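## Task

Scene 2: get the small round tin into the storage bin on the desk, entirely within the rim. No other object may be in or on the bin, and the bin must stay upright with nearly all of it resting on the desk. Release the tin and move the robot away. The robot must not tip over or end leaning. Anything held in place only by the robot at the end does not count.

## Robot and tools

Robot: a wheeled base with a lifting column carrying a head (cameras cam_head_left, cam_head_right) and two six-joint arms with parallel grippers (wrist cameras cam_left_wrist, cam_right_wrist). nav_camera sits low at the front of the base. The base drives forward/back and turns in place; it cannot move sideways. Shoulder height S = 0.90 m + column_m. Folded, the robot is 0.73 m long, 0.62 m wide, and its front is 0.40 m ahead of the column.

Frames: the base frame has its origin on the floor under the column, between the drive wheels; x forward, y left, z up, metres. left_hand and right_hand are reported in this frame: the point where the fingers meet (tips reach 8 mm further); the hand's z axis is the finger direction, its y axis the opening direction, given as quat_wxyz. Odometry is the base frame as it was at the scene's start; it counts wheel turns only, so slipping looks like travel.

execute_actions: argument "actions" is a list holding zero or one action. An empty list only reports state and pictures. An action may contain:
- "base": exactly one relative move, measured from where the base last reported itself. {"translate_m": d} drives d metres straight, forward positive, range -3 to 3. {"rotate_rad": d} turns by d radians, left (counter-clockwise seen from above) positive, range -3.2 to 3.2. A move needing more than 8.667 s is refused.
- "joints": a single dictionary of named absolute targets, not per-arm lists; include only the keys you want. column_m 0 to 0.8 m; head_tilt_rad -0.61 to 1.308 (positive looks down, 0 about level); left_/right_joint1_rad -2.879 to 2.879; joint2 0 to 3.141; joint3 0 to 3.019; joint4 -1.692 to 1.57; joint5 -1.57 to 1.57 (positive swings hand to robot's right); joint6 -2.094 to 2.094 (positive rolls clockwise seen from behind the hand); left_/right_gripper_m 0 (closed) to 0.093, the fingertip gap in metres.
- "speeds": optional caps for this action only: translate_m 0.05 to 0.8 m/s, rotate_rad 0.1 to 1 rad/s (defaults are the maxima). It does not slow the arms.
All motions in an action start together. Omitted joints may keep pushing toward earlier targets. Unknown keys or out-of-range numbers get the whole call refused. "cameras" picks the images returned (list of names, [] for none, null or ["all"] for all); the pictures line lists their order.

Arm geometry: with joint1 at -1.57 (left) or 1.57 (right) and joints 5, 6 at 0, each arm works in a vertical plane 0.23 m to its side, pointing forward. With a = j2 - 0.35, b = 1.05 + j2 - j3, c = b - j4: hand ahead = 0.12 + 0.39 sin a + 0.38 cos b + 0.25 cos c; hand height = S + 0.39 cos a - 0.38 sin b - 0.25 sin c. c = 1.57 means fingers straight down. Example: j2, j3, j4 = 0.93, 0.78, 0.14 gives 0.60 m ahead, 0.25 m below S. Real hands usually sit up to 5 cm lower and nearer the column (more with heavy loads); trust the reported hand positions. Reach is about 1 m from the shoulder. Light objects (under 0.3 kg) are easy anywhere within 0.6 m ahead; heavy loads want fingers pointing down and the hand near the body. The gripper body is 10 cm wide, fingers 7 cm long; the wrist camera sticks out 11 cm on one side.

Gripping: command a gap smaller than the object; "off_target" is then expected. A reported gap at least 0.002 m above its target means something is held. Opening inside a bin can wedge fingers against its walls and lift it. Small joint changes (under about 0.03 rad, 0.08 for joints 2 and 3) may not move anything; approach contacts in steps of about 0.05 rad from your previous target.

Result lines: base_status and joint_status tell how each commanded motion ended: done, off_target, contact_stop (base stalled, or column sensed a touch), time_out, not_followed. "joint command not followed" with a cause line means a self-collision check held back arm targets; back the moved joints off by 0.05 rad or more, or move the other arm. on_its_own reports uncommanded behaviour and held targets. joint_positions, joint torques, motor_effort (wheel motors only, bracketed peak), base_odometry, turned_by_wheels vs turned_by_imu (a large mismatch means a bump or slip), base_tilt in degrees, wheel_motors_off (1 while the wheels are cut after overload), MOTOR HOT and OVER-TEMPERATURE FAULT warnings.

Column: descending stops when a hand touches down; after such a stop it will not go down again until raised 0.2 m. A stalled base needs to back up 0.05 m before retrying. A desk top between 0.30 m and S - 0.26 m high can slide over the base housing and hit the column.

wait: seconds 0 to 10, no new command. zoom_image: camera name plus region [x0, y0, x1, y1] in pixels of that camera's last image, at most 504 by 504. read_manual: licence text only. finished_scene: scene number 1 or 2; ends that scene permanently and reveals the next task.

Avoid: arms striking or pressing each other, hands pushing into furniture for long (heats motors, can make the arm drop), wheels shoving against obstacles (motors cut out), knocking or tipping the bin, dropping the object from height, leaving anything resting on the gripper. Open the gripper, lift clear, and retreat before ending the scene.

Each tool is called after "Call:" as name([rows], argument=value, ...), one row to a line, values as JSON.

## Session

Call:
execute_actions(actions=[])

Scene clock: 0.00 s.
Joint torques (N m, as the arm reports them, + toward a larger angle): no reading
base_odometry: x=+0.000 y=+0.000 heading=+0.000 (m, m, rad; odometry frame)
turned_by_wheels: +0.000 (rad since the last result)
turned_by_imu: +0.000 (rad since the last result)
base_tilt: forward=-0.2 right=+0.4 (deg)
base_status: not commanded
joint_positions: column_m=+0.557 head_tilt_rad=+0.865 left_joint1_rad=-1.553 left_joint2_rad=+0.902 left_joint3_rad=+0.374 left_joint4_rad=-0.997 left_joint5_rad=+0.014 left_joint6_rad=-0.029 left_gripper_m=+0.095 right_joint1_rad=+1.556 right_joint2_rad=+0.879 right_joint3_rad=+0.422 right_joint4_rad=-0.918 right_joint5_rad=+0.010 right_joint6_rad=-0.053 right_gripper_m=+0.095
joint_status: not commanded
wheel_motors_off: 0
motor_effort: left_wheel=+7 right_wheel=+0 (%)
left_hand: x=+0.1185 y=+0.2254 z=+1.2714 quat_wxyz=(+0.480, +0.023, -0.877, -0.006) (m; base frame)
right_hand: x=+0.1599 y=-0.2305 z=+1.2475 quat_wxyz=(+0.413, +0.020, -0.911, -0.002) (m; base frame)
pictures: cam_head_left, cam_head_right, cam_left_wrist, cam_right_wrist, nav_camera
camera_calibration (this result's frames):
cam_head_left: T_world_to_cam=[[0.0883161, -0.992312, -0.086702, 0.152996], [-0.70949, -0.0015713, -0.704714, 1.11638], [0.69916, 0.123752, -0.704174, 0.976337], [0, 0, 0, 1]] pos_world=[0.0959347, 0.0327507, 1.48751]
cam_head_right: T_world_to_cam=[[0.0825263, -0.99299, -0.0846185, 0.0783738], [-0.719715, -0.000651839, -0.69427, 1.10615], [0.689348, 0.118197, -0.714723, 0.990563], [0, 0, 0, 1]] pos_world=[0.106802, -0.0385358, 1.48258]
cam_left_wrist: T_world_to_cam=[[0.0352708, -0.999181, -0.0198466, 0.243469], [0.0592982, -0.0177316, 0.998083, -1.26711], [-0.997617, -0.03638, 0.0586242, 0.173716], [0, 0, 0, 1]] pos_world=[0.239852, 0.227121, 1.25933]
cam_right_wrist: T_world_to_cam=[[0.0407258, -0.999169, -0.00142688, -0.235065], [-0.0903987, -0.00510683, 0.995893, -1.22592], [-0.995073, -0.0404295, -0.0905316, 0.387159], [0, 0, 0, 1]] pos_world=[0.284003, -0.225478, 1.2556]
Images, in order (width x height): cam_head_left 672x504, cam_head_right 672x504, cam_left_wrist 504x504, cam_right_wrist 504x504, nav_camera 672x504.

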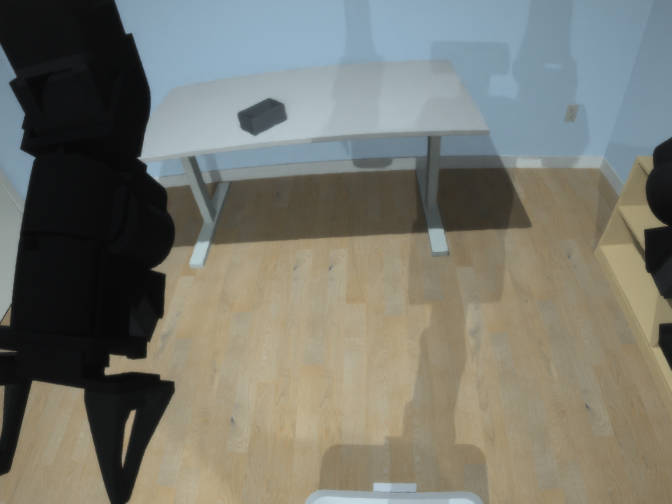

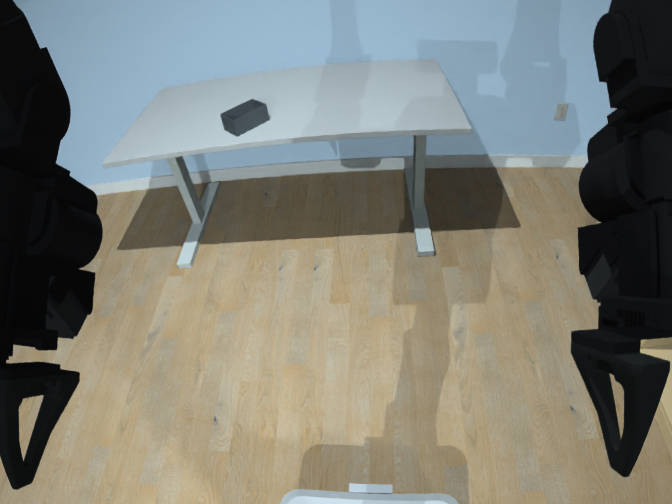

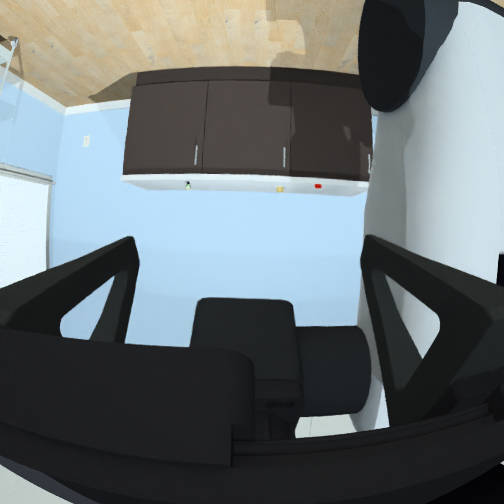

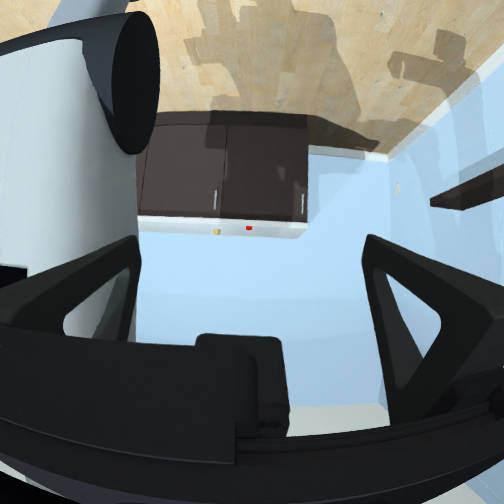

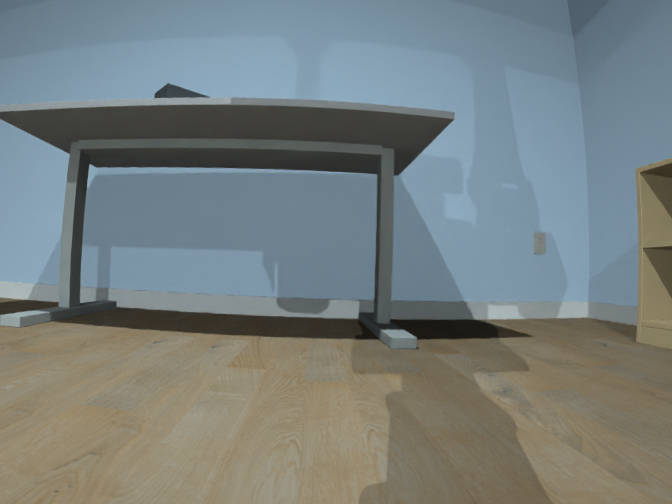

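Call:
zoom_image(camera="cam_head_left", region=[200, 70, 330, 160])

Call:
execute_actions([
  {"base":{"rotate_rad":3.14},"joints":{"head_tilt_rad":0.55}},
], cameras=["cam_head_left","cam_head_right"])

Region (200, 70, 330, 160) of cam_head_left's 672x504 image, scaled by 3.877, with more detail than that image has; it fills the top 349 rows of this view, and the rest is white.

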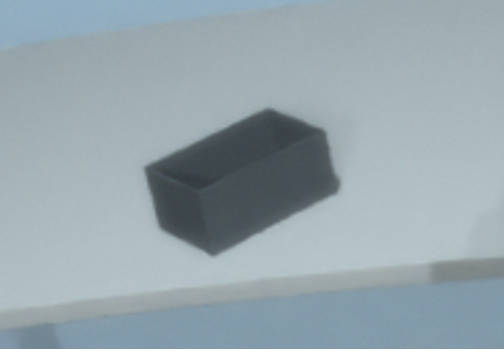

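Scene clock: 7.57 s.
Joint torques (N m, as the arm reports them, + toward a larger angle): left_arm=[ 0.12 -7.31 -1.03 -1.36 -0.08 -0.05] | right_arm=[-0.15 -7.3  -0.93 -0.95 -0.13  0.21]
base_odometry: x=+0.000 y=+0.000 heading=+3.138 (m, m, rad; odometry frame)
turned_by_wheels: +3.138 (rad since the last result)
turned_by_imu: +3.099 (rad since the last result)
base_tilt: forward=-0.2 right=+0.4 (deg)
base_status: done
joint_positions: column_m=+0.557 head_tilt_rad=+0.568 left_joint1_rad=-1.553 left_joint2_rad=+0.902 left_joint3_rad=+0.374 left_joint4_rad=-0.997 left_joint5_rad=+0.014 left_joint6_rad=-0.029 left_gripper_m=+0.095 right_joint1_rad=+1.556 right_joint2_rad=+0.879 right_joint3_rad=+0.422 right_joint4_rad=-0.918 right_joint5_rad=+0.010 right_joint6_rad=-0.053 right_gripper_m=+0.095
joint_status: all done
wheel_motors_off: 0
motor_effort: left_wheel=-7(58) right_wheel=+8(43) (%)
left_hand: x=+0.1185 y=+0.2254 z=+1.2714 quat_wxyz=(+0.480, +0.023, -0.877, -0.006) (m; base frame)
right_hand: x=+0.1599 y=-0.2305 z=+1.2475 quat_wxyz=(+0.413, +0.020, -0.911, -0.002) (m; base frame)
pictures: cam_head_left, cam_head_right
camera_calibration (this result's frames):
cam_head_left: T_world_to_cam=[[0.109806, -0.992312, -0.0570921, 0.106238], [-0.472447, -0.0015713, -0.881358, 1.37707], [0.874492, 0.123752, -0.468988, 0.604711], [0, 0, 0, 1]] pos_world=[0.110111, 0.0327507, 1.50336]
cam_head_right: T_world_to_cam=[[0.10366, -0.99299, -0.0567925, 0.0343854], [-0.485279, -0.000651839, -0.874359, 1.37228], [0.868193, 0.118197, -0.481945, 0.622477], [0, 0, 0, 1]] pos_world=[0.121945, -0.0385358, 1.50182]
Images, in order (width x height): cam_head_left 672x504, cam_head_right 672x504.

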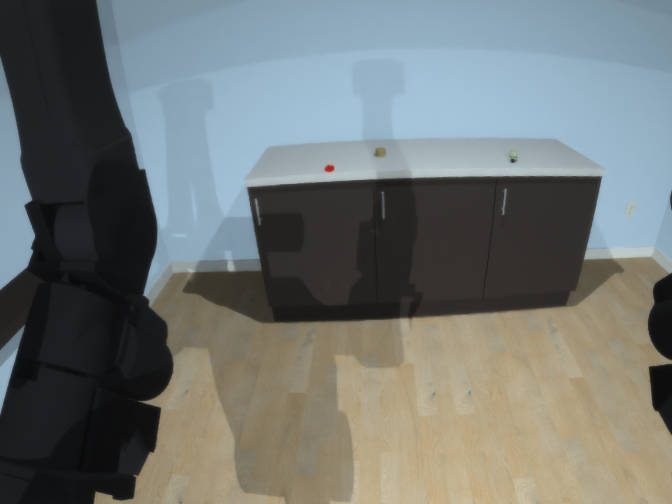

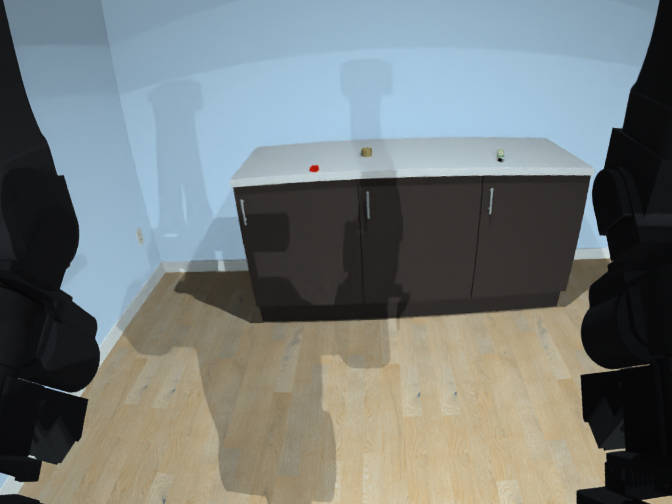

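Call:
execute_actions([
  {"base":{"translate_m":1.0},"joints":{"head_tilt_rad":0.7}},
], cameras=["cam_head_left","cam_head_right"])

Call:
zoom_image(camera="cam_head_left", region=[200, 80, 640, 260])

Scene clock: 15.47 s.
Joint torques (N m, as the arm reports them, + toward a larger angle): left_arm=[-0.18 -7.39 -1.19 -1.34 -0.08 -0.05] | right_arm=[-0.12 -7.34 -0.97 -0.95 -0.12  0.2 ]
base_odometry: x=-1.000 y=+0.003 heading=+3.138 (m, m, rad; odometry frame)
turned_by_wheels: +0.000 (rad since the last result)
turned_by_imu: -0.003 (rad since the last result)
base_tilt: forward=-0.1 right=+0.6 (deg)
base_status: done
joint_positions: column_m=+0.557 head_tilt_rad=+0.703 left_joint1_rad=-1.553 left_joint2_rad=+0.902 left_joint3_rad=+0.376 left_joint4_rad=-0.997 left_joint5_rad=+0.014 left_joint6_rad=-0.029 left_gripper_m=+0.095 right_joint1_rad=+1.556 right_joint2_rad=+0.879 right_joint3_rad=+0.423 right_joint4_rad=-0.918 right_joint5_rad=+0.010 right_joint6_rad=-0.053 right_gripper_m=+0.095
joint_status: all done
wheel_motors_off: 0
motor_effort: left_wheel=-1(55) right_wheel=+0(66) (%)
left_hand: x=+0.1196 y=+0.2254 z=+1.2710 quat_wxyz=(+0.479, +0.023, -0.878, -0.006) (m; base frame)
right_hand: x=+0.1603 y=-0.2305 z=+1.2474 quat_wxyz=(+0.412, +0.020, -0.911, -0.002) (m; base frame)
pictures: cam_head_left, cam_head_right
camera_calibration (this result's frames):
cam_head_left: T_world_to_cam=[[0.10111, -0.992312, -0.0713698, 0.128701], [-0.586917, -0.0015713, -0.809645, 1.27215], [0.803309, 0.123752, -0.582564, 0.783503], [0, 0, 0, 1]] pos_world=[0.104239, 0.0327507, 1.49562]
cam_head_right: T_world_to_cam=[[0.0950609, -0.99299, -0.0702446, 0.0555702], [-0.598689, -0.000651839, -0.800981, 1.26474], [0.795321, 0.118197, -0.594554, 0.79986], [0, 0, 0, 1]] pos_world=[0.115758, -0.0385358, 1.4925]
Images, in order (width x height): cam_head_left 672x504, cam_head_right 672x504.

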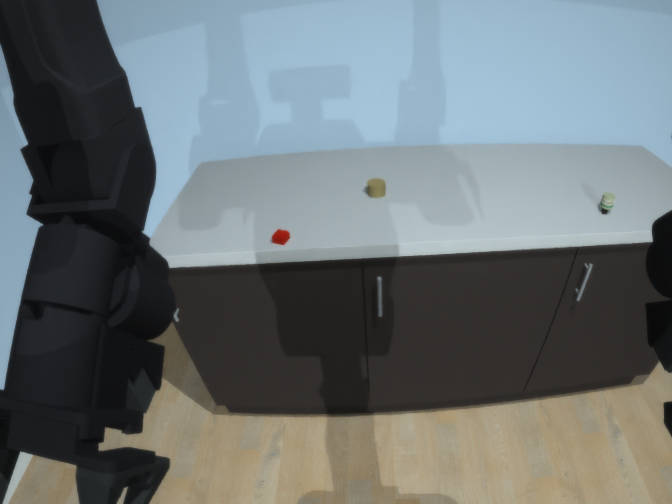

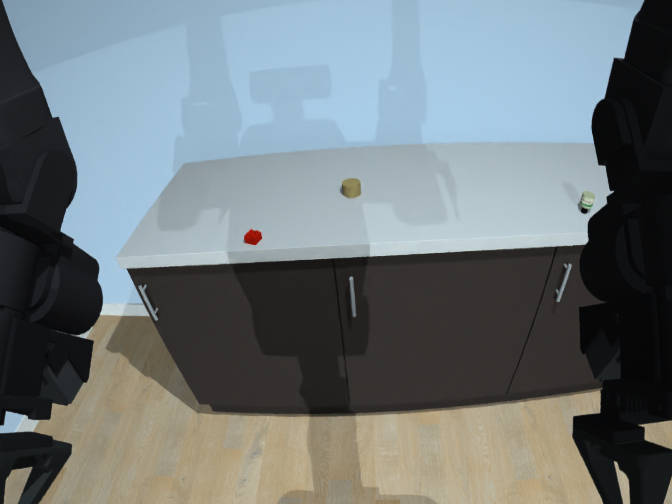

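Region (200, 80, 640, 260) of cam_head_left's 672x504 image, scaled by 1.145, with more detail than that image has; it fills the top 206 rows of this view, and the rest is white.

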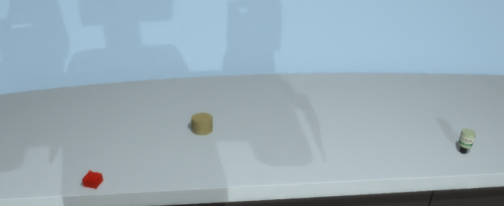

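Call:
execute_actions([
  {"base":{"rotate_rad":-0.144},"joints":{"left_joint1_rad":-1.57,"left_joint2_rad":1.45,"left_joint3_rad":1.89,"left_joint4_rad":-0.96,"left_joint5_rad":0,"left_joint6_rad":0,"head_tilt_rad":0.9}},
], cameras=[])

Call:
execute_actions([
  {"base":{"translate_m":0.38},"joints":{"column_m":0.47},"speeds":{"translate_m":0.3}},
], cameras=["cam_head_left","cam_left_wrist"])

Scene clock: 26.57 s.
Joint torques (N m, as the arm reports them, + toward a larger angle): left_arm=[ -0.66 -21.55   8.23   1.01  -0.15   0.  ] | right_arm=[-0.16 -7.31 -0.96 -1.05 -0.13  0.21]
base_odometry: x=-1.000 y=+0.003 heading=+2.996 (m, m, rad; odometry frame)
turned_by_wheels: -0.142 (rad since the last result)
turned_by_imu: -0.141 (rad since the last result)
base_tilt: forward=-0.1 right=+0.5 (deg)
base_status: done
joint_positions: column_m=+0.557 head_tilt_rad=+0.901 left_joint1_rad=-1.564 left_joint2_rad=+1.440 left_joint3_rad=+1.867 left_joint4_rad=-0.964 left_joint5_rad=+0.002 left_joint6_rad=-0.005 left_gripper_m=+0.095 right_joint1_rad=+1.556 right_joint2_rad=+0.879 right_joint3_rad=+0.423 right_joint4_rad=-0.918 right_joint5_rad=+0.010 right_joint6_rad=-0.053 right_gripper_m=+0.095
joint_status: all done
wheel_motors_off: 0
motor_effort: left_wheel=+3(43) right_wheel=-2(57) (%)
left_hand: x=+0.7733 y=+0.2284 z=+1.1681 quat_wxyz=(+0.007, +0.004, -1.000, -0.002) (m; base frame)
right_hand: x=+0.1603 y=-0.2305 z=+1.2474 quat_wxyz=(+0.412, +0.020, -0.911, -0.002) (m; base frame)
pictures: none
No camera images: the call's "cameras" was empty. Leave "cameras" out to get every camera's image.

Scene clock: 29.07 s.
Joint torques (N m, as the arm reports them, + toward a larger angle): left_arm=[ -0.22 -21.26   8.24   1.04  -0.13   0.  ] | right_arm=[-0.11 -7.3  -0.87 -0.96 -0.12  0.21]
base_odometry: x=-1.376 y=+0.058 heading=+2.996 (m, m, rad; odometry frame)
turned_by_wheels: +0.000 (rad since the last result)
turned_by_imu: -0.001 (rad since the last result)
base_tilt: forward=-0.1 right=+0.5 (deg)
base_status: done
joint_positions: column_m=+0.470 head_tilt_rad=+0.901 left_joint1_rad=-1.564 left_joint2_rad=+1.440 left_joint3_rad=+1.867 left_joint4_rad=-0.964 left_joint5_rad=+0.002 left_joint6_rad=-0.005 left_gripper_m=+0.095 right_joint1_rad=+1.556 right_joint2_rad=+0.879 right_joint3_rad=+0.421 right_joint4_rad=-0.918 right_joint5_rad=+0.010 right_joint6_rad=-0.053 right_gripper_m=+0.095
joint_status: all done
wheel_motors_off: 0
motor_effort: left_wheel=+2(47) right_wheel=+0(57) (%)
left_hand: x=+0.7732 y=+0.2282 z=+1.0810 quat_wxyz=(+0.007, +0.004, -1.000, -0.002) (m; base frame)
right_hand: x=+0.1593 y=-0.2305 z=+1.1609 quat_wxyz=(+0.413, +0.020, -0.910, -0.002) (m; base frame)
pictures: cam_head_left, cam_left_wrist
camera_calibration (this result's frames):
cam_head_left: T_world_to_cam=[[0.0850642, -0.992312, -0.0898947, 0.15028], [-0.734953, -0.0015713, -0.678116, 1.01774], [0.672761, 0.123752, -0.729437, 0.953302], [0, 0, 0, 1]] pos_world=[0.0938657, 0.0327507, 1.39903]
cam_left_wrist: T_world_to_cam=[[-0.00177317, -0.999995, 0.00264892, 0.223911], [-0.80026, 0.00300743, 0.599645, -0.025255], [-0.59965, -0.00105655, -0.800262, 1.45074], [0, 0, 0, 1]] pos_world=[0.850121, 0.225518, 1.17552]
Images, in order (width x height): cam_head_left 672x504, cam_left_wrist 504x504.

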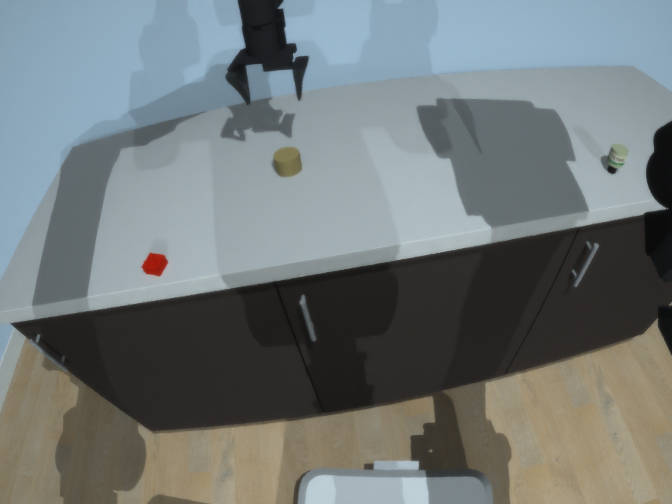

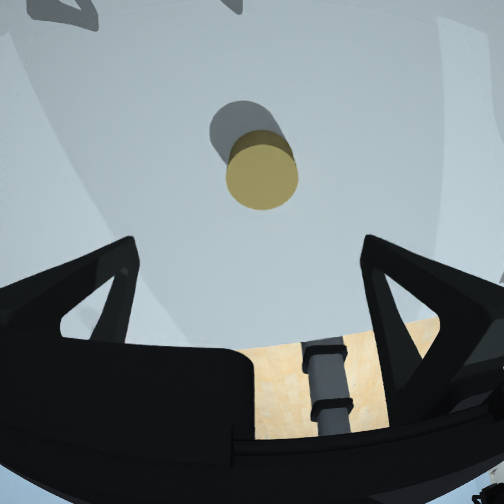

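Call:
execute_actions([
  {"joints":{"column_m":0.39}},
], cameras=["cam_head_left","cam_left_wrist"])

Scene clock: 35.07 s.
Joint torques (N m, as the arm reports them, + toward a larger angle): left_arm=[ -0.72 -21.25   8.08   0.87  -0.14  -0.01] | right_arm=[-0.13 -7.26 -0.89 -0.95 -0.12  0.21]
base_odometry: x=-1.376 y=+0.058 heading=+2.996 (m, m, rad; odometry frame)
turned_by_wheels: +0.000 (rad since the last result)
turned_by_imu: +0.000 (rad since the last result)
base_tilt: forward=-0.1 right=+0.5 (deg)
base_status: not commanded
joint_positions: column_m=+0.390 head_tilt_rad=+0.901 left_joint1_rad=-1.564 left_joint2_rad=+1.441 left_joint3_rad=+1.867 left_joint4_rad=-0.964 left_joint5_rad=+0.002 left_joint6_rad=-0.005 left_gripper_m=+0.095 right_joint1_rad=+1.556 right_joint2_rad=+0.879 right_joint3_rad=+0.421 right_joint4_rad=-0.918 right_joint5_rad=+0.010 right_joint6_rad=-0.053 right_gripper_m=+0.095
joint_status: all done
wheel_motors_off: 0
motor_effort: left_wheel=-1(1) right_wheel=+1(0) (%)
left_hand: x=+0.7730 y=+0.2282 z=+1.0008 quat_wxyz=(+0.007, +0.004, -1.000, -0.002) (m; base frame)
right_hand: x=+0.1593 y=-0.2305 z=+1.0809 quat_wxyz=(+0.413, +0.020, -0.910, -0.002) (m; base frame)
pictures: cam_head_left, cam_left_wrist
camera_calibration (this result's frames):
cam_head_left: T_world_to_cam=[[0.0850642, -0.992312, -0.0898947, 0.143089], [-0.734953, -0.0015713, -0.678116, 0.963501], [0.672761, 0.123752, -0.729437, 0.894955], [0, 0, 0, 1]] pos_world=[0.0938657, 0.0327507, 1.31904]
cam_left_wrist: T_world_to_cam=[[-0.00176996, -0.999995, 0.00265087, 0.22412], [-0.800032, 0.00300643, 0.59995, 0.022288], [-0.599955, -0.00105889, -0.800033, 1.38647], [0, 0, 0, 1]] pos_world=[0.850046, 0.22552, 1.09525]
Images, in order (width x height): cam_head_left 672x504, cam_left_wrist 504x504.

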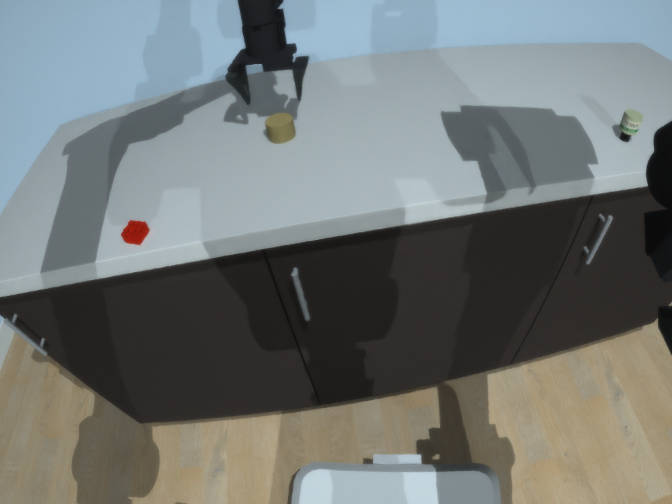

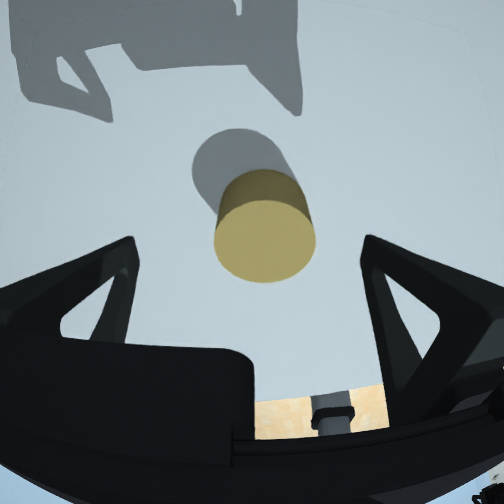

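Call:
execute_actions([
  {"base":{"translate_m":-0.02},"joints":{"column_m":0.33}},
], cameras=["cam_head_left","cam_left_wrist"])

Call:
execute_actions([
  {"joints":{"left_gripper_m":0.02}},
], cameras=["cam_head_left","cam_left_wrist"])

Scene clock: 40.67 s.
Joint torques (N m, as the arm reports them, + toward a larger angle): left_arm=[ -0.65 -21.01   8.17   0.87  -0.13  -0.01] | right_arm=[-0.1  -7.01 -0.69 -0.97 -0.13  0.21]
base_odometry: x=-1.356 y=+0.055 heading=+2.996 (m, m, rad; odometry frame)
turned_by_wheels: +0.000 (rad since the last result)
turned_by_imu: +0.000 (rad since the last result)
base_tilt: forward=-0.1 right=+0.6 (deg)
base_status: done
joint_positions: column_m=+0.330 head_tilt_rad=+0.902 left_joint1_rad=-1.564 left_joint2_rad=+1.441 left_joint3_rad=+1.867 left_joint4_rad=-0.964 left_joint5_rad=+0.002 left_joint6_rad=-0.005 left_gripper_m=+0.095 right_joint1_rad=+1.556 right_joint2_rad=+0.877 right_joint3_rad=+0.419 right_joint4_rad=-0.918 right_joint5_rad=+0.010 right_joint6_rad=-0.053 right_gripper_m=+0.095
joint_status: all done
wheel_motors_off: 0
motor_effort: left_wheel=+0(35) right_wheel=+1(32) (%)
left_hand: x=+0.7730 y=+0.2282 z=+0.9405 quat_wxyz=(+0.007, +0.004, -1.000, -0.002) (m; base frame)
right_hand: x=+0.1584 y=-0.2305 z=+1.0213 quat_wxyz=(+0.414, +0.020, -0.910, -0.002) (m; base frame)
pictures: cam_head_left, cam_left_wrist
camera_calibration (this result's frames):
cam_head_left: T_world_to_cam=[[0.085015, -0.992312, -0.0899412, 0.13776], [-0.735324, -0.0015713, -0.677714, 0.922309], [0.672362, 0.123752, -0.729804, 0.851698], [0, 0, 0, 1]] pos_world=[0.0938345, 0.0327507, 1.25903]
cam_left_wrist: T_world_to_cam=[[-0.00176996, -0.999995, 0.00265087, 0.224281], [-0.800032, 0.00300643, 0.59995, 0.0584156], [-0.599955, -0.00105889, -0.800033, 1.33826], [0, 0, 0, 1]] pos_world=[0.850028, 0.225521, 1.03501]
Images, in order (width x height): cam_head_left 672x504, cam_left_wrist 504x504.

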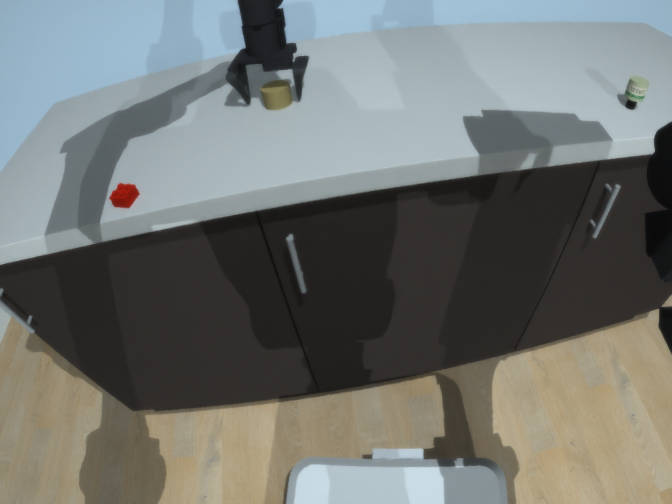

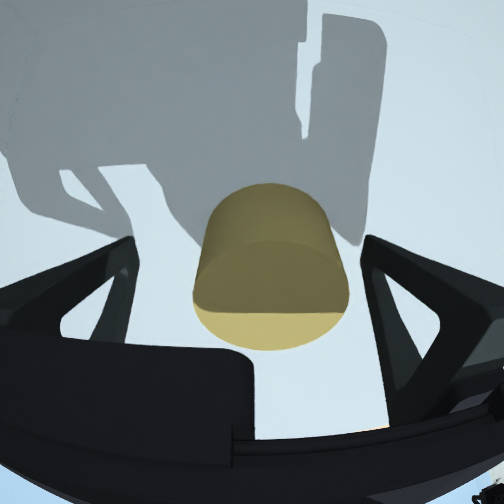

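Scene clock: 41.33 s.
Joint torques (N m, as the arm reports them, + toward a larger angle): left_arm=[ -0.46 -21.76   8.23   0.96  -0.12   0.  ] | right_arm=[-0.12 -7.05 -0.67 -0.96 -0.13  0.21]
base_odometry: x=-1.356 y=+0.055 heading=+2.996 (m, m, rad; odometry frame)
turned_by_wheels: +0.000 (rad since the last result)
turned_by_imu: +0.000 (rad since the last result)
base_tilt: forward=-0.1 right=+0.5 (deg)
base_status: not commanded
joint_positions: column_m=+0.330 head_tilt_rad=+0.902 left_joint1_rad=-1.564 left_joint2_rad=+1.441 left_joint3_rad=+1.867 left_joint4_rad=-0.964 left_joint5_rad=+0.002 left_joint6_rad=-0.005 left_gripper_m=+0.051 right_joint1_rad=+1.556 right_joint2_rad=+0.877 right_joint3_rad=+0.419 right_joint4_rad=-0.918 right_joint5_rad=+0.010 right_joint6_rad=-0.053 right_gripper_m=+0.095
joint_status: left_gripper_m off_target (ended at +0.051, target +0.020)
wheel_motors_off: 0
motor_effort: left_wheel=+1(0) right_wheel=+0(0) (%)
left_hand: x=+0.7730 y=+0.2282 z=+0.9405 quat_wxyz=(+0.007, +0.004, -1.000, -0.002) (m; base frame)
right_hand: x=+0.1584 y=-0.2305 z=+1.0213 quat_wxyz=(+0.414, +0.020, -0.910, -0.002) (m; base frame)
pictures: cam_head_left, cam_left_wrist
camera_calibration (this result's frames):
cam_head_left: T_world_to_cam=[[0.085015, -0.992312, -0.0899412, 0.13776], [-0.735324, -0.0015713, -0.677714, 0.922309], [0.672362, 0.123752, -0.729805, 0.851699], [0, 0, 0, 1]] pos_world=[0.0938345, 0.0327507, 1.25903]
cam_left_wrist: T_world_to_cam=[[-0.00177537, -0.999996, 0.00226944, 0.224709], [-0.800031, 0.00278191, 0.599953, 0.0584637], [-0.599956, -0.000750483, -0.800032, 1.33819], [0, 0, 0, 1]] pos_world=[0.850028, 0.22555, 1.03501]
Images, in order (width x height): cam_head_left 672x504, cam_left_wrist 504x504.

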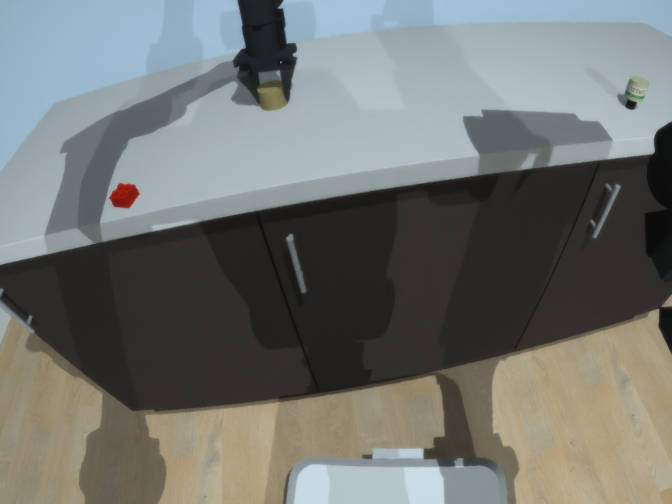

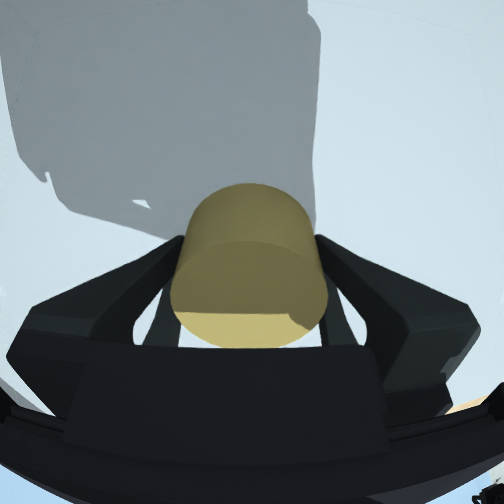

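Call:
execute_actions([
  {"joints":{"left_gripper_m":0.075}},
], cameras=[])

Call:
execute_actions([
  {"joints":{"column_m":0.315}},
], cameras=[])

Call:
execute_actions([
  {"joints":{"left_gripper_m":0.02}},
], cameras=[])

Call:
execute_actions([
  {"joints":{"column_m":0.55,"head_tilt_rad":0.8}},
], cameras=["cam_head_left","cam_left_wrist"])

Scene clock: 47.63 s.
Joint torques (N m, as the arm reports them, + toward a larger angle): left_arm=[ -0.61 -21.42   8.28   0.97  -0.13   0.02] | right_arm=[-0.16 -7.14 -0.67 -0.96 -0.13  0.21]
base_odometry: x=-1.356 y=+0.055 heading=+2.996 (m, m, rad; odometry frame)
turned_by_wheels: +0.000 (rad since the last result)
turned_by_imu: +0.000 (rad since the last result)
base_tilt: forward=-0.2 right=+0.5 (deg)
base_status: not commanded
joint_positions: column_m=+0.330 head_tilt_rad=+0.902 left_joint1_rad=-1.564 left_joint2_rad=+1.441 left_joint3_rad=+1.867 left_joint4_rad=-0.964 left_joint5_rad=+0.002 left_joint6_rad=-0.005 left_gripper_m=+0.075 right_joint1_rad=+1.556 right_joint2_rad=+0.877 right_joint3_rad=+0.419 right_joint4_rad=-0.918 right_joint5_rad=+0.010 right_joint6_rad=-0.053 right_gripper_m=+0.095
joint_status: all done
wheel_motors_off: 0
motor_effort: left_wheel=+0(1) right_wheel=+0(0) (%)
left_hand: x=+0.7730 y=+0.2282 z=+0.9405 quat_wxyz=(+0.007, +0.004, -1.000, -0.002) (m; base frame)
right_hand: x=+0.1584 y=-0.2305 z=+1.0213 quat_wxyz=(+0.414, +0.020, -0.910, -0.002) (m; base frame)
pictures: none
No camera images: the call's "cameras" was empty. Leave "cameras" out to get every camera's image.

Scene clock: 48.40 s.
Joint torques (N m, as the arm reports them, + toward a larger angle): left_arm=[ -0.46 -20.49   8.3    1.08  -0.15  -0.01] | right_arm=[-0.1  -7.13 -0.65 -0.97 -0.12  0.21]
base_odometry: x=-1.356 y=+0.055 heading=+2.996 (m, m, rad; odometry frame)
turned_by_wheels: +0.000 (rad since the last result)
turned_by_imu: +0.000 (rad since the last result)
base_tilt: forward=-0.1 right=+0.5 (deg)
base_status: not commanded
joint_positions: column_m=+0.315 head_tilt_rad=+0.902 left_joint1_rad=-1.564 left_joint2_rad=+1.428 left_joint3_rad=+1.868 left_joint4_rad=-0.964 left_joint5_rad=+0.002 left_joint6_rad=-0.003 left_gripper_m=+0.075 right_joint1_rad=+1.556 right_joint2_rad=+0.877 right_joint3_rad=+0.419 right_joint4_rad=-0.918 right_joint5_rad=+0.010 right_joint6_rad=-0.053 right_gripper_m=+0.095
joint_status: all done
wheel_motors_off: 0
motor_effort: left_wheel=+1(1) right_wheel=-1(1) (%)
left_hand: x=+0.7768 y=+0.2281 z=+0.9341 quat_wxyz=(+0.001, +0.003, -1.000, -0.002) (m; base frame)
right_hand: x=+0.1584 y=-0.2305 z=+1.0063 quat_wxyz=(+0.414, +0.020, -0.910, -0.002) (m; base frame)
pictures: none
No camera images: the call's "cameras" was empty. Leave "cameras" out to get every camera's image.

Scene clock: 49.00 s.
Joint torques (N m, as the arm reports them, + toward a larger angle): left_arm=[ -0.17 -20.55   8.21   0.98  -0.16  -0.02] | right_arm=[-0.12 -7.16 -0.69 -0.97 -0.13  0.21]
base_odometry: x=-1.356 y=+0.055 heading=+2.996 (m, m, rad; odometry frame)
turned_by_wheels: +0.000 (rad since the last result)
turned_by_imu: +0.000 (rad since the last result)
base_tilt: forward=-0.1 right=+0.5 (deg)
base_status: not commanded
joint_positions: column_m=+0.315 head_tilt_rad=+0.902 left_joint1_rad=-1.566 left_joint2_rad=+1.428 left_joint3_rad=+1.868 left_joint4_rad=-0.964 left_joint5_rad=+0.002 left_joint6_rad=-0.003 left_gripper_m=+0.051 right_joint1_rad=+1.556 right_joint2_rad=+0.877 right_joint3_rad=+0.419 right_joint4_rad=-0.918 right_joint5_rad=+0.010 right_joint6_rad=-0.053 right_gripper_m=+0.095
joint_status: left_gripper_m off_target (ended at +0.051, target +0.020)
wheel_motors_off: 0
motor_effort: left_wheel=+0(1) right_wheel=+1(1) (%)
left_hand: x=+0.7768 y=+0.2268 z=+0.9341 quat_wxyz=(+0.001, +0.003, -1.000, -0.001) (m; base frame)
right_hand: x=+0.1584 y=-0.2305 z=+1.0063 quat_wxyz=(+0.414, +0.020, -0.910, -0.002) (m; base frame)
pictures: none
No camera images: the call's "cameras" was empty. Leave "cameras" out to get every camera's image.

Scene clock: 52.67 s.
Joint torques (N m, as the arm reports them, + toward a larger angle): left_arm=[ -0.05 -21.86   8.19   0.9   -0.1   -0.01] | right_arm=[-0.11 -7.09 -0.68 -0.97 -0.12  0.2 ]
base_odometry: x=-1.356 y=+0.055 heading=+2.996 (m, m, rad; odometry frame)
turned_by_wheels: +0.000 (rad since the last result)
turned_by_imu: +0.000 (rad since the last result)
base_tilt: forward=-0.1 right=+0.5 (deg)
base_status: not commanded
joint_positions: column_m=+0.550 head_tilt_rad=+0.816 left_joint1_rad=-1.566 left_joint2_rad=+1.440 left_joint3_rad=+1.868 left_joint4_rad=-0.964 left_joint5_rad=+0.002 left_joint6_rad=-0.003 left_gripper_m=+0.051 right_joint1_rad=+1.556 right_joint2_rad=+0.877 right_joint3_rad=+0.419 right_joint4_rad=-0.918 right_joint5_rad=+0.010 right_joint6_rad=-0.053 right_gripper_m=+0.095
joint_status: all done
wheel_motors_off: 0
motor_effort: left_wheel=+1(1) right_wheel=-1(1) (%)
left_hand: x=+0.7733 y=+0.2268 z=+1.1610 quat_wxyz=(+0.007, +0.003, -1.000, -0.001) (m; base frame)
right_hand: x=+0.1584 y=-0.2305 z=+1.2412 quat_wxyz=(+0.414, +0.020, -0.910, -0.002) (m; base frame)
pictures: cam_head_left, cam_left_wrist
camera_calibration (this result's frames):
cam_head_left: T_world_to_cam=[[0.0924569, -0.992312, -0.082272, 0.145383], [-0.674119, -0.0015713, -0.738621, 1.1618], [0.732813, 0.123752, -0.669082, 0.915865], [0, 0, 0, 1]] pos_world=[0.0985908, 0.0327507, 1.48288]
cam_left_wrist: T_world_to_cam=[[-0.00520938, -0.999976, 0.00465992, 0.222647], [-0.800468, 0.00696296, 0.599335, -0.0734463], [-0.599352, -0.000607954, -0.800485, 1.51478], [0, 0, 0, 1]] pos_world=[0.850257, 0.224074, 1.25554]
Images, in order (width x height): cam_head_left 672x504, cam_left_wrist 504x504.

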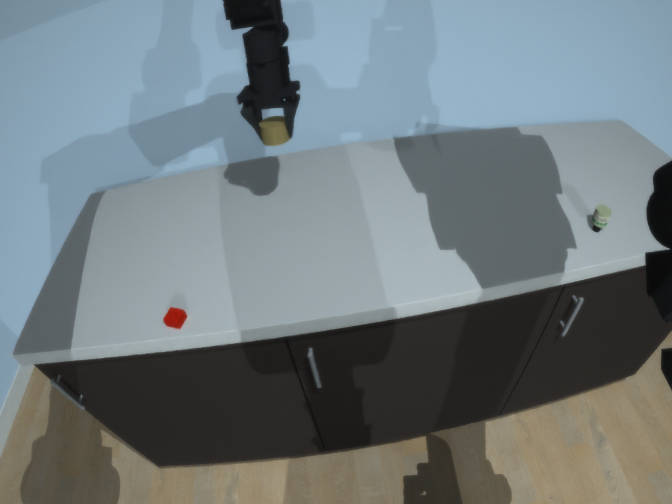

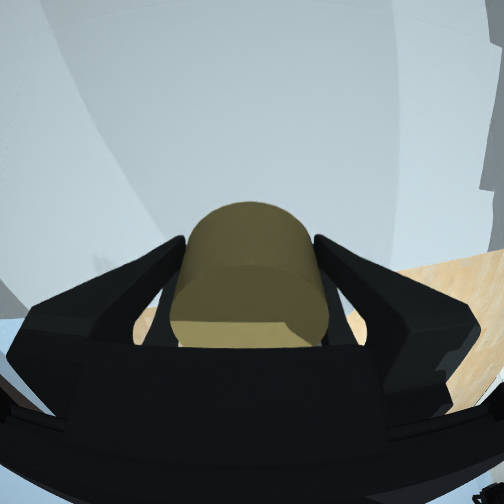

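Call:
execute_actions([
  {"base":{"translate_m":-0.6}},
], cameras=[])

Call:
execute_actions([
  {"base":{"rotate_rad":-2.87},"joints":{"head_tilt_rad":0.55},"speeds":{"rotate_rad":0.7}},
], cameras=[])

Call:
execute_actions([
  {"base":{"translate_m":0.8}},
], cameras=["cam_head_left","cam_head_right"])

Scene clock: 64.37 s.
Joint torques (N m, as the arm reports them, + toward a larger angle): left_arm=[ -0.55 -21.64   8.15   0.94  -0.16  -0.04] | right_arm=[-0.13 -7.07 -0.51 -0.96 -0.13  0.21]
base_odometry: x=-0.763 y=-0.032 heading=+2.996 (m, m, rad; odometry frame)
turned_by_wheels: +0.000 (rad since the last result)
turned_by_imu: +0.001 (rad since the last result)
base_tilt: forward=-0.2 right=+0.5 (deg)
base_status: done
joint_positions: column_m=+0.550 head_tilt_rad=+0.815 left_joint1_rad=-1.566 left_joint2_rad=+1.440 left_joint3_rad=+1.868 left_joint4_rad=-0.964 left_joint5_rad=+0.002 left_joint6_rad=-0.003 left_gripper_m=+0.051 right_joint1_rad=+1.556 right_joint2_rad=+0.877 right_joint3_rad=+0.417 right_joint4_rad=-0.918 right_joint5_rad=+0.010 right_joint6_rad=-0.053 right_gripper_m=+0.095
joint_status: not commanded
wheel_motors_off: 0
motor_effort: left_wheel=+0(66) right_wheel=-1(60) (%)
left_hand: x=+0.7733 y=+0.2268 z=+1.1610 quat_wxyz=(+0.007, +0.003, -1.000, -0.001) (m; base frame)
right_hand: x=+0.1576 y=-0.2305 z=+1.2414 quat_wxyz=(+0.414, +0.020, -0.910, -0.002) (m; base frame)
pictures: none
No camera images: the call's "cameras" was empty. Leave "cameras" out to get every camera's image.

Scene clock: 69.73 s.
Joint torques (N m, as the arm reports them, + toward a larger angle): left_arm=[ -0.69 -21.84   8.25   0.95  -0.11  -0.03] | right_arm=[-0.09 -7.13 -0.53 -0.97 -0.12  0.21]
base_odometry: x=-0.763 y=-0.032 heading=+0.127 (m, m, rad; odometry frame)
turned_by_wheels: -2.869 (rad since the last result)
turned_by_imu: -2.832 (rad since the last result)
base_tilt: forward=-0.1 right=+0.5 (deg)
base_status: done
joint_positions: column_m=+0.550 head_tilt_rad=+0.568 left_joint1_rad=-1.570 left_joint2_rad=+1.440 left_joint3_rad=+1.868 left_joint4_rad=-0.964 left_joint5_rad=+0.001 left_joint6_rad=-0.003 left_gripper_m=+0.051 right_joint1_rad=+1.556 right_joint2_rad=+0.877 right_joint3_rad=+0.417 right_joint4_rad=-0.918 right_joint5_rad=+0.010 right_joint6_rad=-0.053 right_gripper_m=+0.095
joint_status: all done
wheel_motors_off: 0
motor_effort: left_wheel=+9(64) right_wheel=-9(55) (%)
left_hand: x=+0.7733 y=+0.2249 z=+1.1610 quat_wxyz=(+0.007, +0.002, -1.000, +0.000) (m; base frame)
right_hand: x=+0.1576 y=-0.2305 z=+1.2414 quat_wxyz=(+0.414, +0.020, -0.910, -0.002) (m; base frame)
pictures: none
No camera images: the call's "cameras" was empty. Leave "cameras" out to get every camera's image.

Scene clock: 72.90 s.
Joint torques (N m, as the arm reports them, + toward a larger angle): left_arm=[  0.06 -21.35   8.13   0.97  -0.13  -0.03] | right_arm=[-0.15 -6.92 -0.89 -0.91 -0.12  0.2 ]
base_odometry: x=+0.031 y=+0.070 heading=+0.128 (m, m, rad; odometry frame)
turned_by_wheels: +0.000 (rad since the last result)
turned_by_imu: -0.002 (rad since the last result)
base_tilt: forward=-0.2 right=+0.6 (deg)
base_status: done
joint_positions: column_m=+0.550 head_tilt_rad=+0.567 left_joint1_rad=-1.570 left_joint2_rad=+1.440 left_joint3_rad=+1.868 left_joint4_rad=-0.963 left_joint5_rad=+0.001 left_joint6_rad=-0.003 left_gripper_m=+0.051 right_joint1_rad=+1.556 right_joint2_rad=+0.877 right_joint3_rad=+0.422 right_joint4_rad=-0.918 right_joint5_rad=+0.010 right_joint6_rad=-0.053 right_gripper_m=+0.095
joint_status: not commanded
wheel_motors_off: 0
motor_effort: left_wheel=+0(65) right_wheel=+0(54) (%)
left_hand: x=+0.7738 y=+0.2249 z=+1.1611 quat_wxyz=(+0.006, +0.002, -1.000, +0.000) (m; base frame)
right_hand: x=+0.1602 y=-0.2305 z=+1.2406 quat_wxyz=(+0.412, +0.020, -0.911, -0.002) (m; base frame)
pictures: cam_head_left, cam_head_right
camera_calibration (this result's frames):
cam_head_left: T_world_to_cam=[[0.109848, -0.992312, -0.0570125, 0.105717], [-0.471808, -0.0015713, -0.8817, 1.37144], [0.874832, 0.123752, -0.468354, 0.600463], [0, 0, 0, 1]] pos_world=[0.11014, 0.0327507, 1.49645]
cam_head_right: T_world_to_cam=[[0.103702, -0.99299, -0.0567173, 0.0338734], [-0.484646, -0.000651839, -0.87471, 1.36671], [0.868542, 0.118197, -0.481316, 0.618145], [0, 0, 0, 1]] pos_world=[0.121975, -0.0385358, 1.49492]
Images, in order (width x height): cam_head_left 672x504, cam_head_right 672x504.

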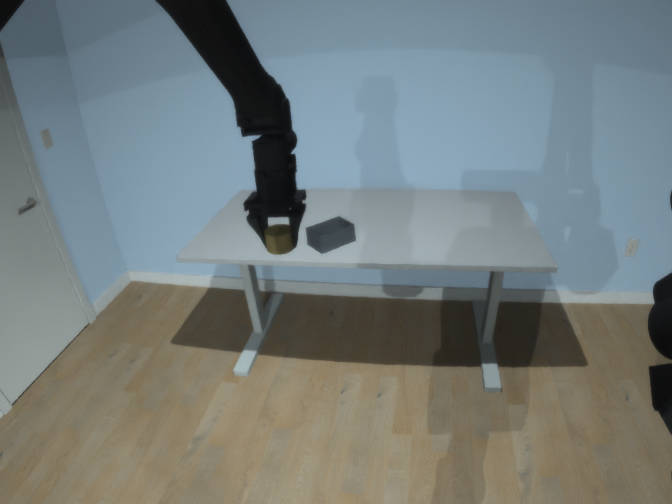

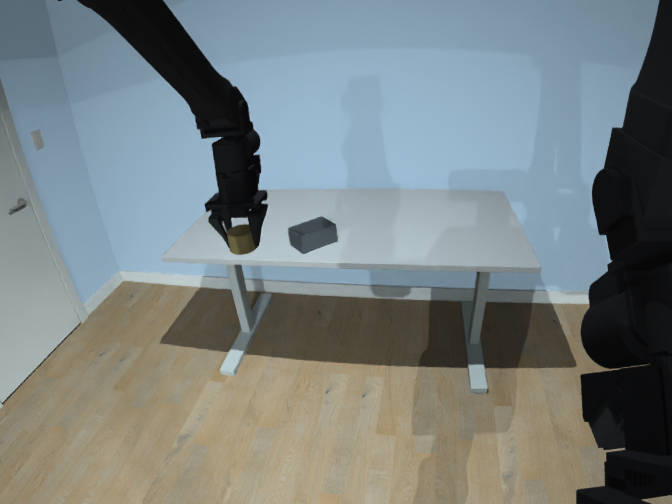

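Call:
execute_actions([
  {"base":{"translate_m":0.65},"speeds":{"translate_m":0.5},"joints":{"head_tilt_rad":0.95,"column_m":0.45}},
], cameras=["cam_head_left","cam_head_right","cam_left_wrist"])

Scene clock: 81.27 s.
Joint torques (N m, as the arm reports them, + toward a larger angle): left_arm=[ -0.33 -21.23   8.06   0.89  -0.12   0.  ] | right_arm=[-0.12 -6.89 -0.88 -0.94 -0.12  0.21]
base_odometry: x=+0.676 y=+0.153 heading=+0.128 (m, m, rad; odometry frame)
turned_by_wheels: +0.000 (rad since the last result)
turned_by_imu: -0.001 (rad since the last result)
base_tilt: forward=-0.1 right=+0.5 (deg)
base_status: done
joint_positions: column_m=+0.450 head_tilt_rad=+0.951 left_joint1_rad=-1.570 left_joint2_rad=+1.441 left_joint3_rad=+1.868 left_joint4_rad=-0.963 left_joint5_rad=+0.001 left_joint6_rad=-0.003 left_gripper_m=+0.051 right_joint1_rad=+1.556 right_joint2_rad=+0.877 right_joint3_rad=+0.421 right_joint4_rad=-0.918 right_joint5_rad=+0.010 right_joint6_rad=-0.053 right_gripper_m=+0.095
joint_status: all done
wheel_motors_off: 0
motor_effort: left_wheel=+0(35) right_wheel=+0(34) (%)
left_hand: x=+0.7736 y=+0.2249 z=+1.0607 quat_wxyz=(+0.006, +0.002, -1.000, +0.000) (m; base frame)
right_hand: x=+0.1599 y=-0.2305 z=+1.1409 quat_wxyz=(+0.412, +0.020, -0.911, -0.002) (m; base frame)
pictures: cam_head_left, cam_head_right, cam_left_wrist
camera_calibration (this result's frames):
cam_head_left: T_world_to_cam=[[0.0805175, -0.992312, -0.0939888, 0.154588], [-0.767569, -0.0015713, -0.640965, 0.95246], [0.635889, 0.123752, -0.761794, 0.987021], [0, 0, 0, 1]] pos_world=[0.0909948, 0.0327507, 1.37693]
cam_head_right: T_world_to_cam=[[0.0749287, -0.99299, -0.0914143, 0.0794731], [-0.776856, -0.000651839, -0.629678, 0.942085], [0.625204, 0.118197, -0.771459, 0.998893], [0, 0, 0, 1]] pos_world=[0.101397, -0.0385358, 1.37108]
cam_left_wrist: T_world_to_cam=[[-0.00694206, -0.999952, 0.00686462, 0.220187], [-0.80091, 0.00967032, 0.598706, -0.0127505], [-0.598744, -0.00134169, -0.800939, 1.43484], [0, 0, 0, 1]] pos_world=[0.850419, 0.222225, 1.15534]
Images, in order (width x height): cam_head_left 672x504, cam_head_right 672x504, cam_left_wrist 504x504.

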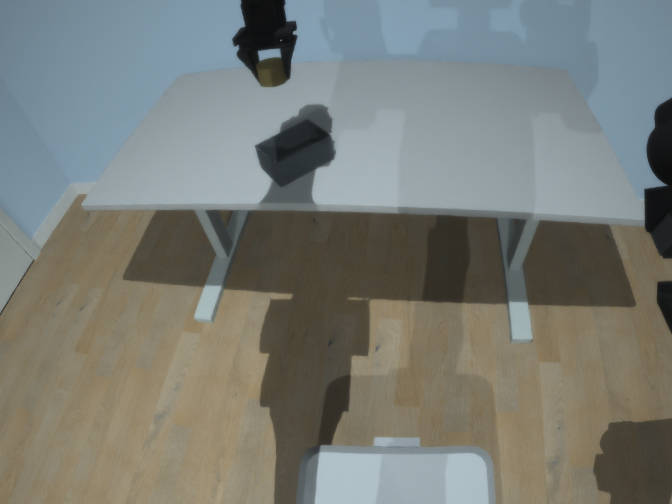

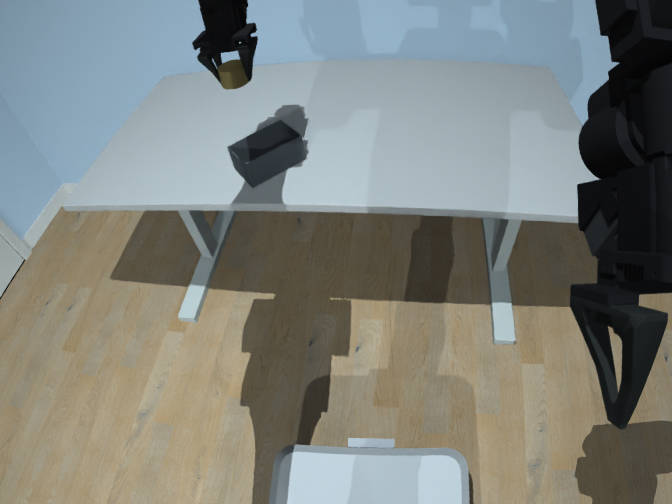

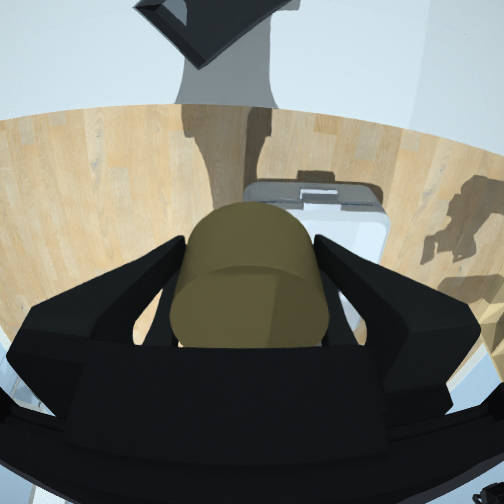

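Call:
execute_actions([
  {"base":{"translate_m":0.115},"speeds":{"translate_m":0.2},"joints":{"left_joint6_rad":-0.65}},
], cameras=[])

Call:
execute_actions([
  {"base":{"rotate_rad":0.03},"joints":{"column_m":0.33,"head_tilt_rad":1.0}},
], cameras=["cam_head_left","cam_left_wrist"])

Scene clock: 89.83 s.
Joint torques (N m, as the arm reports them, + toward a larger angle): left_arm=[ -0.14 -21.56   8.13   0.96  -0.17  -0.12] | right_arm=[-0.11 -7.04 -0.73 -0.92 -0.13  0.21]
base_odometry: x=+0.790 y=+0.167 heading=+0.128 (m, m, rad; odometry frame)
turned_by_wheels: +0.000 (rad since the last result)
turned_by_imu: +0.000 (rad since the last result)
base_tilt: forward=-0.2 right=+0.5 (deg)
base_status: done
joint_positions: column_m=+0.450 head_tilt_rad=+0.951 left_joint1_rad=-1.570 left_joint2_rad=+1.441 left_joint3_rad=+1.868 left_joint4_rad=-0.963 left_joint5_rad=+0.001 left_joint6_rad=-0.643 left_gripper_m=+0.051 right_joint1_rad=+1.556 right_joint2_rad=+0.877 right_joint3_rad=+0.420 right_joint4_rad=-0.918 right_joint5_rad=+0.010 right_joint6_rad=-0.053 right_gripper_m=+0.095
joint_status: all done
wheel_motors_off: 0
motor_effort: left_wheel=+0(36) right_wheel=-1(36) (%)
left_hand: x=+0.7736 y=+0.2249 z=+1.0607 quat_wxyz=(+0.006, +0.316, -0.949, -0.002) (m; base frame)
right_hand: x=+0.1593 y=-0.2305 z=+1.1411 quat_wxyz=(+0.413, +0.020, -0.911, -0.002) (m; base frame)
pictures: none
No camera images: the call's "cameras" was empty. Leave "cameras" out to get every camera's image.

Scene clock: 91.97 s.
Joint torques (N m, as the arm reports them, + toward a larger angle): left_arm=[ -0.18 -21.27   8.19   1.02  -0.17  -0.1 ] | right_arm=[-0.17 -7.12 -0.74 -0.97 -0.13  0.21]
base_odometry: x=+0.790 y=+0.167 heading=+0.157 (m, m, rad; odometry frame)
turned_by_wheels: +0.029 (rad since the last result)
turned_by_imu: +0.028 (rad since the last result)
base_tilt: forward=-0.1 right=+0.5 (deg)
base_status: done
joint_positions: column_m=+0.330 head_tilt_rad=+1.000 left_joint1_rad=-1.567 left_joint2_rad=+1.441 left_joint3_rad=+1.868 left_joint4_rad=-0.963 left_joint5_rad=+0.001 left_joint6_rad=-0.643 left_gripper_m=+0.051 right_joint1_rad=+1.556 right_joint2_rad=+0.877 right_joint3_rad=+0.420 right_joint4_rad=-0.918 right_joint5_rad=+0.010 right_joint6_rad=-0.053 right_gripper_m=+0.095
joint_status: all done
wheel_motors_off: 0
motor_effort: left_wheel=-3(38) right_wheel=+1(36) (%)
left_hand: x=+0.7736 y=+0.2265 z=+0.9407 quat_wxyz=(+0.006, +0.317, -0.948, -0.003) (m; base frame)
right_hand: x=+0.1593 y=-0.2305 z=+1.0211 quat_wxyz=(+0.413, +0.020, -0.911, -0.002) (m; base frame)
pictures: cam_head_left, cam_left_wrist
camera_calibration (this result's frames):
cam_head_left: T_world_to_cam=[[0.0758154, -0.992312, -0.0978212, 0.14859], [-0.798054, -0.0015713, -0.602584, 0.826569], [0.597798, 0.123752, -0.792037, 0.937325], [0, 0, 0, 1]] pos_world=[0.0880495, 0.0327507, 1.25501]
cam_left_wrist: T_world_to_cam=[[0.592738, -0.805391, -0.00267923, -0.27637], [-0.645837, -0.477294, 0.59589, 0.0520438], [-0.481203, -0.351476, -0.803062, 1.32911], [0, 0, 0, 1]] pos_world=[0.837001, 0.269406, 1.03561]
Images, in order (width x height): cam_head_left 672x504, cam_left_wrist 504x504.

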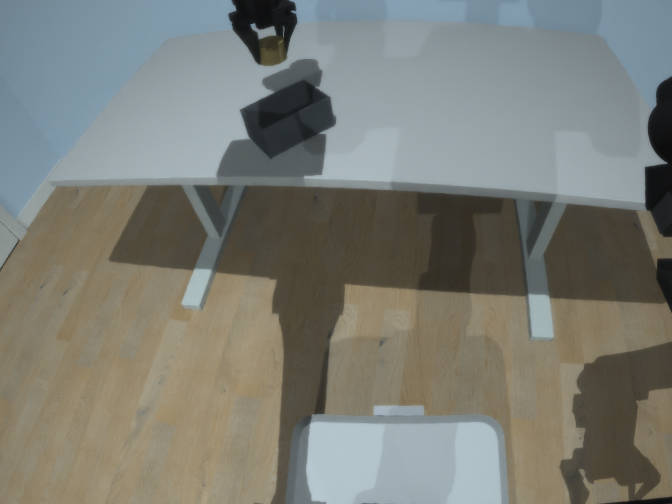

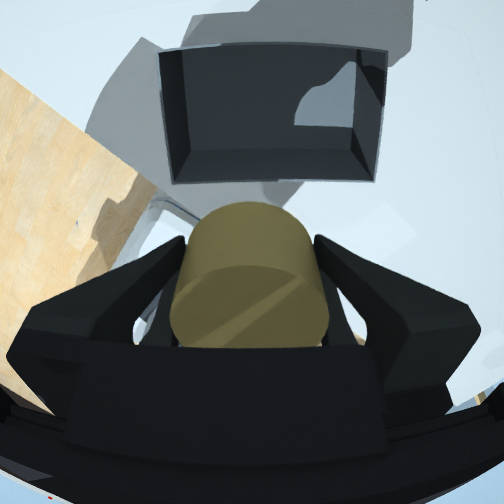

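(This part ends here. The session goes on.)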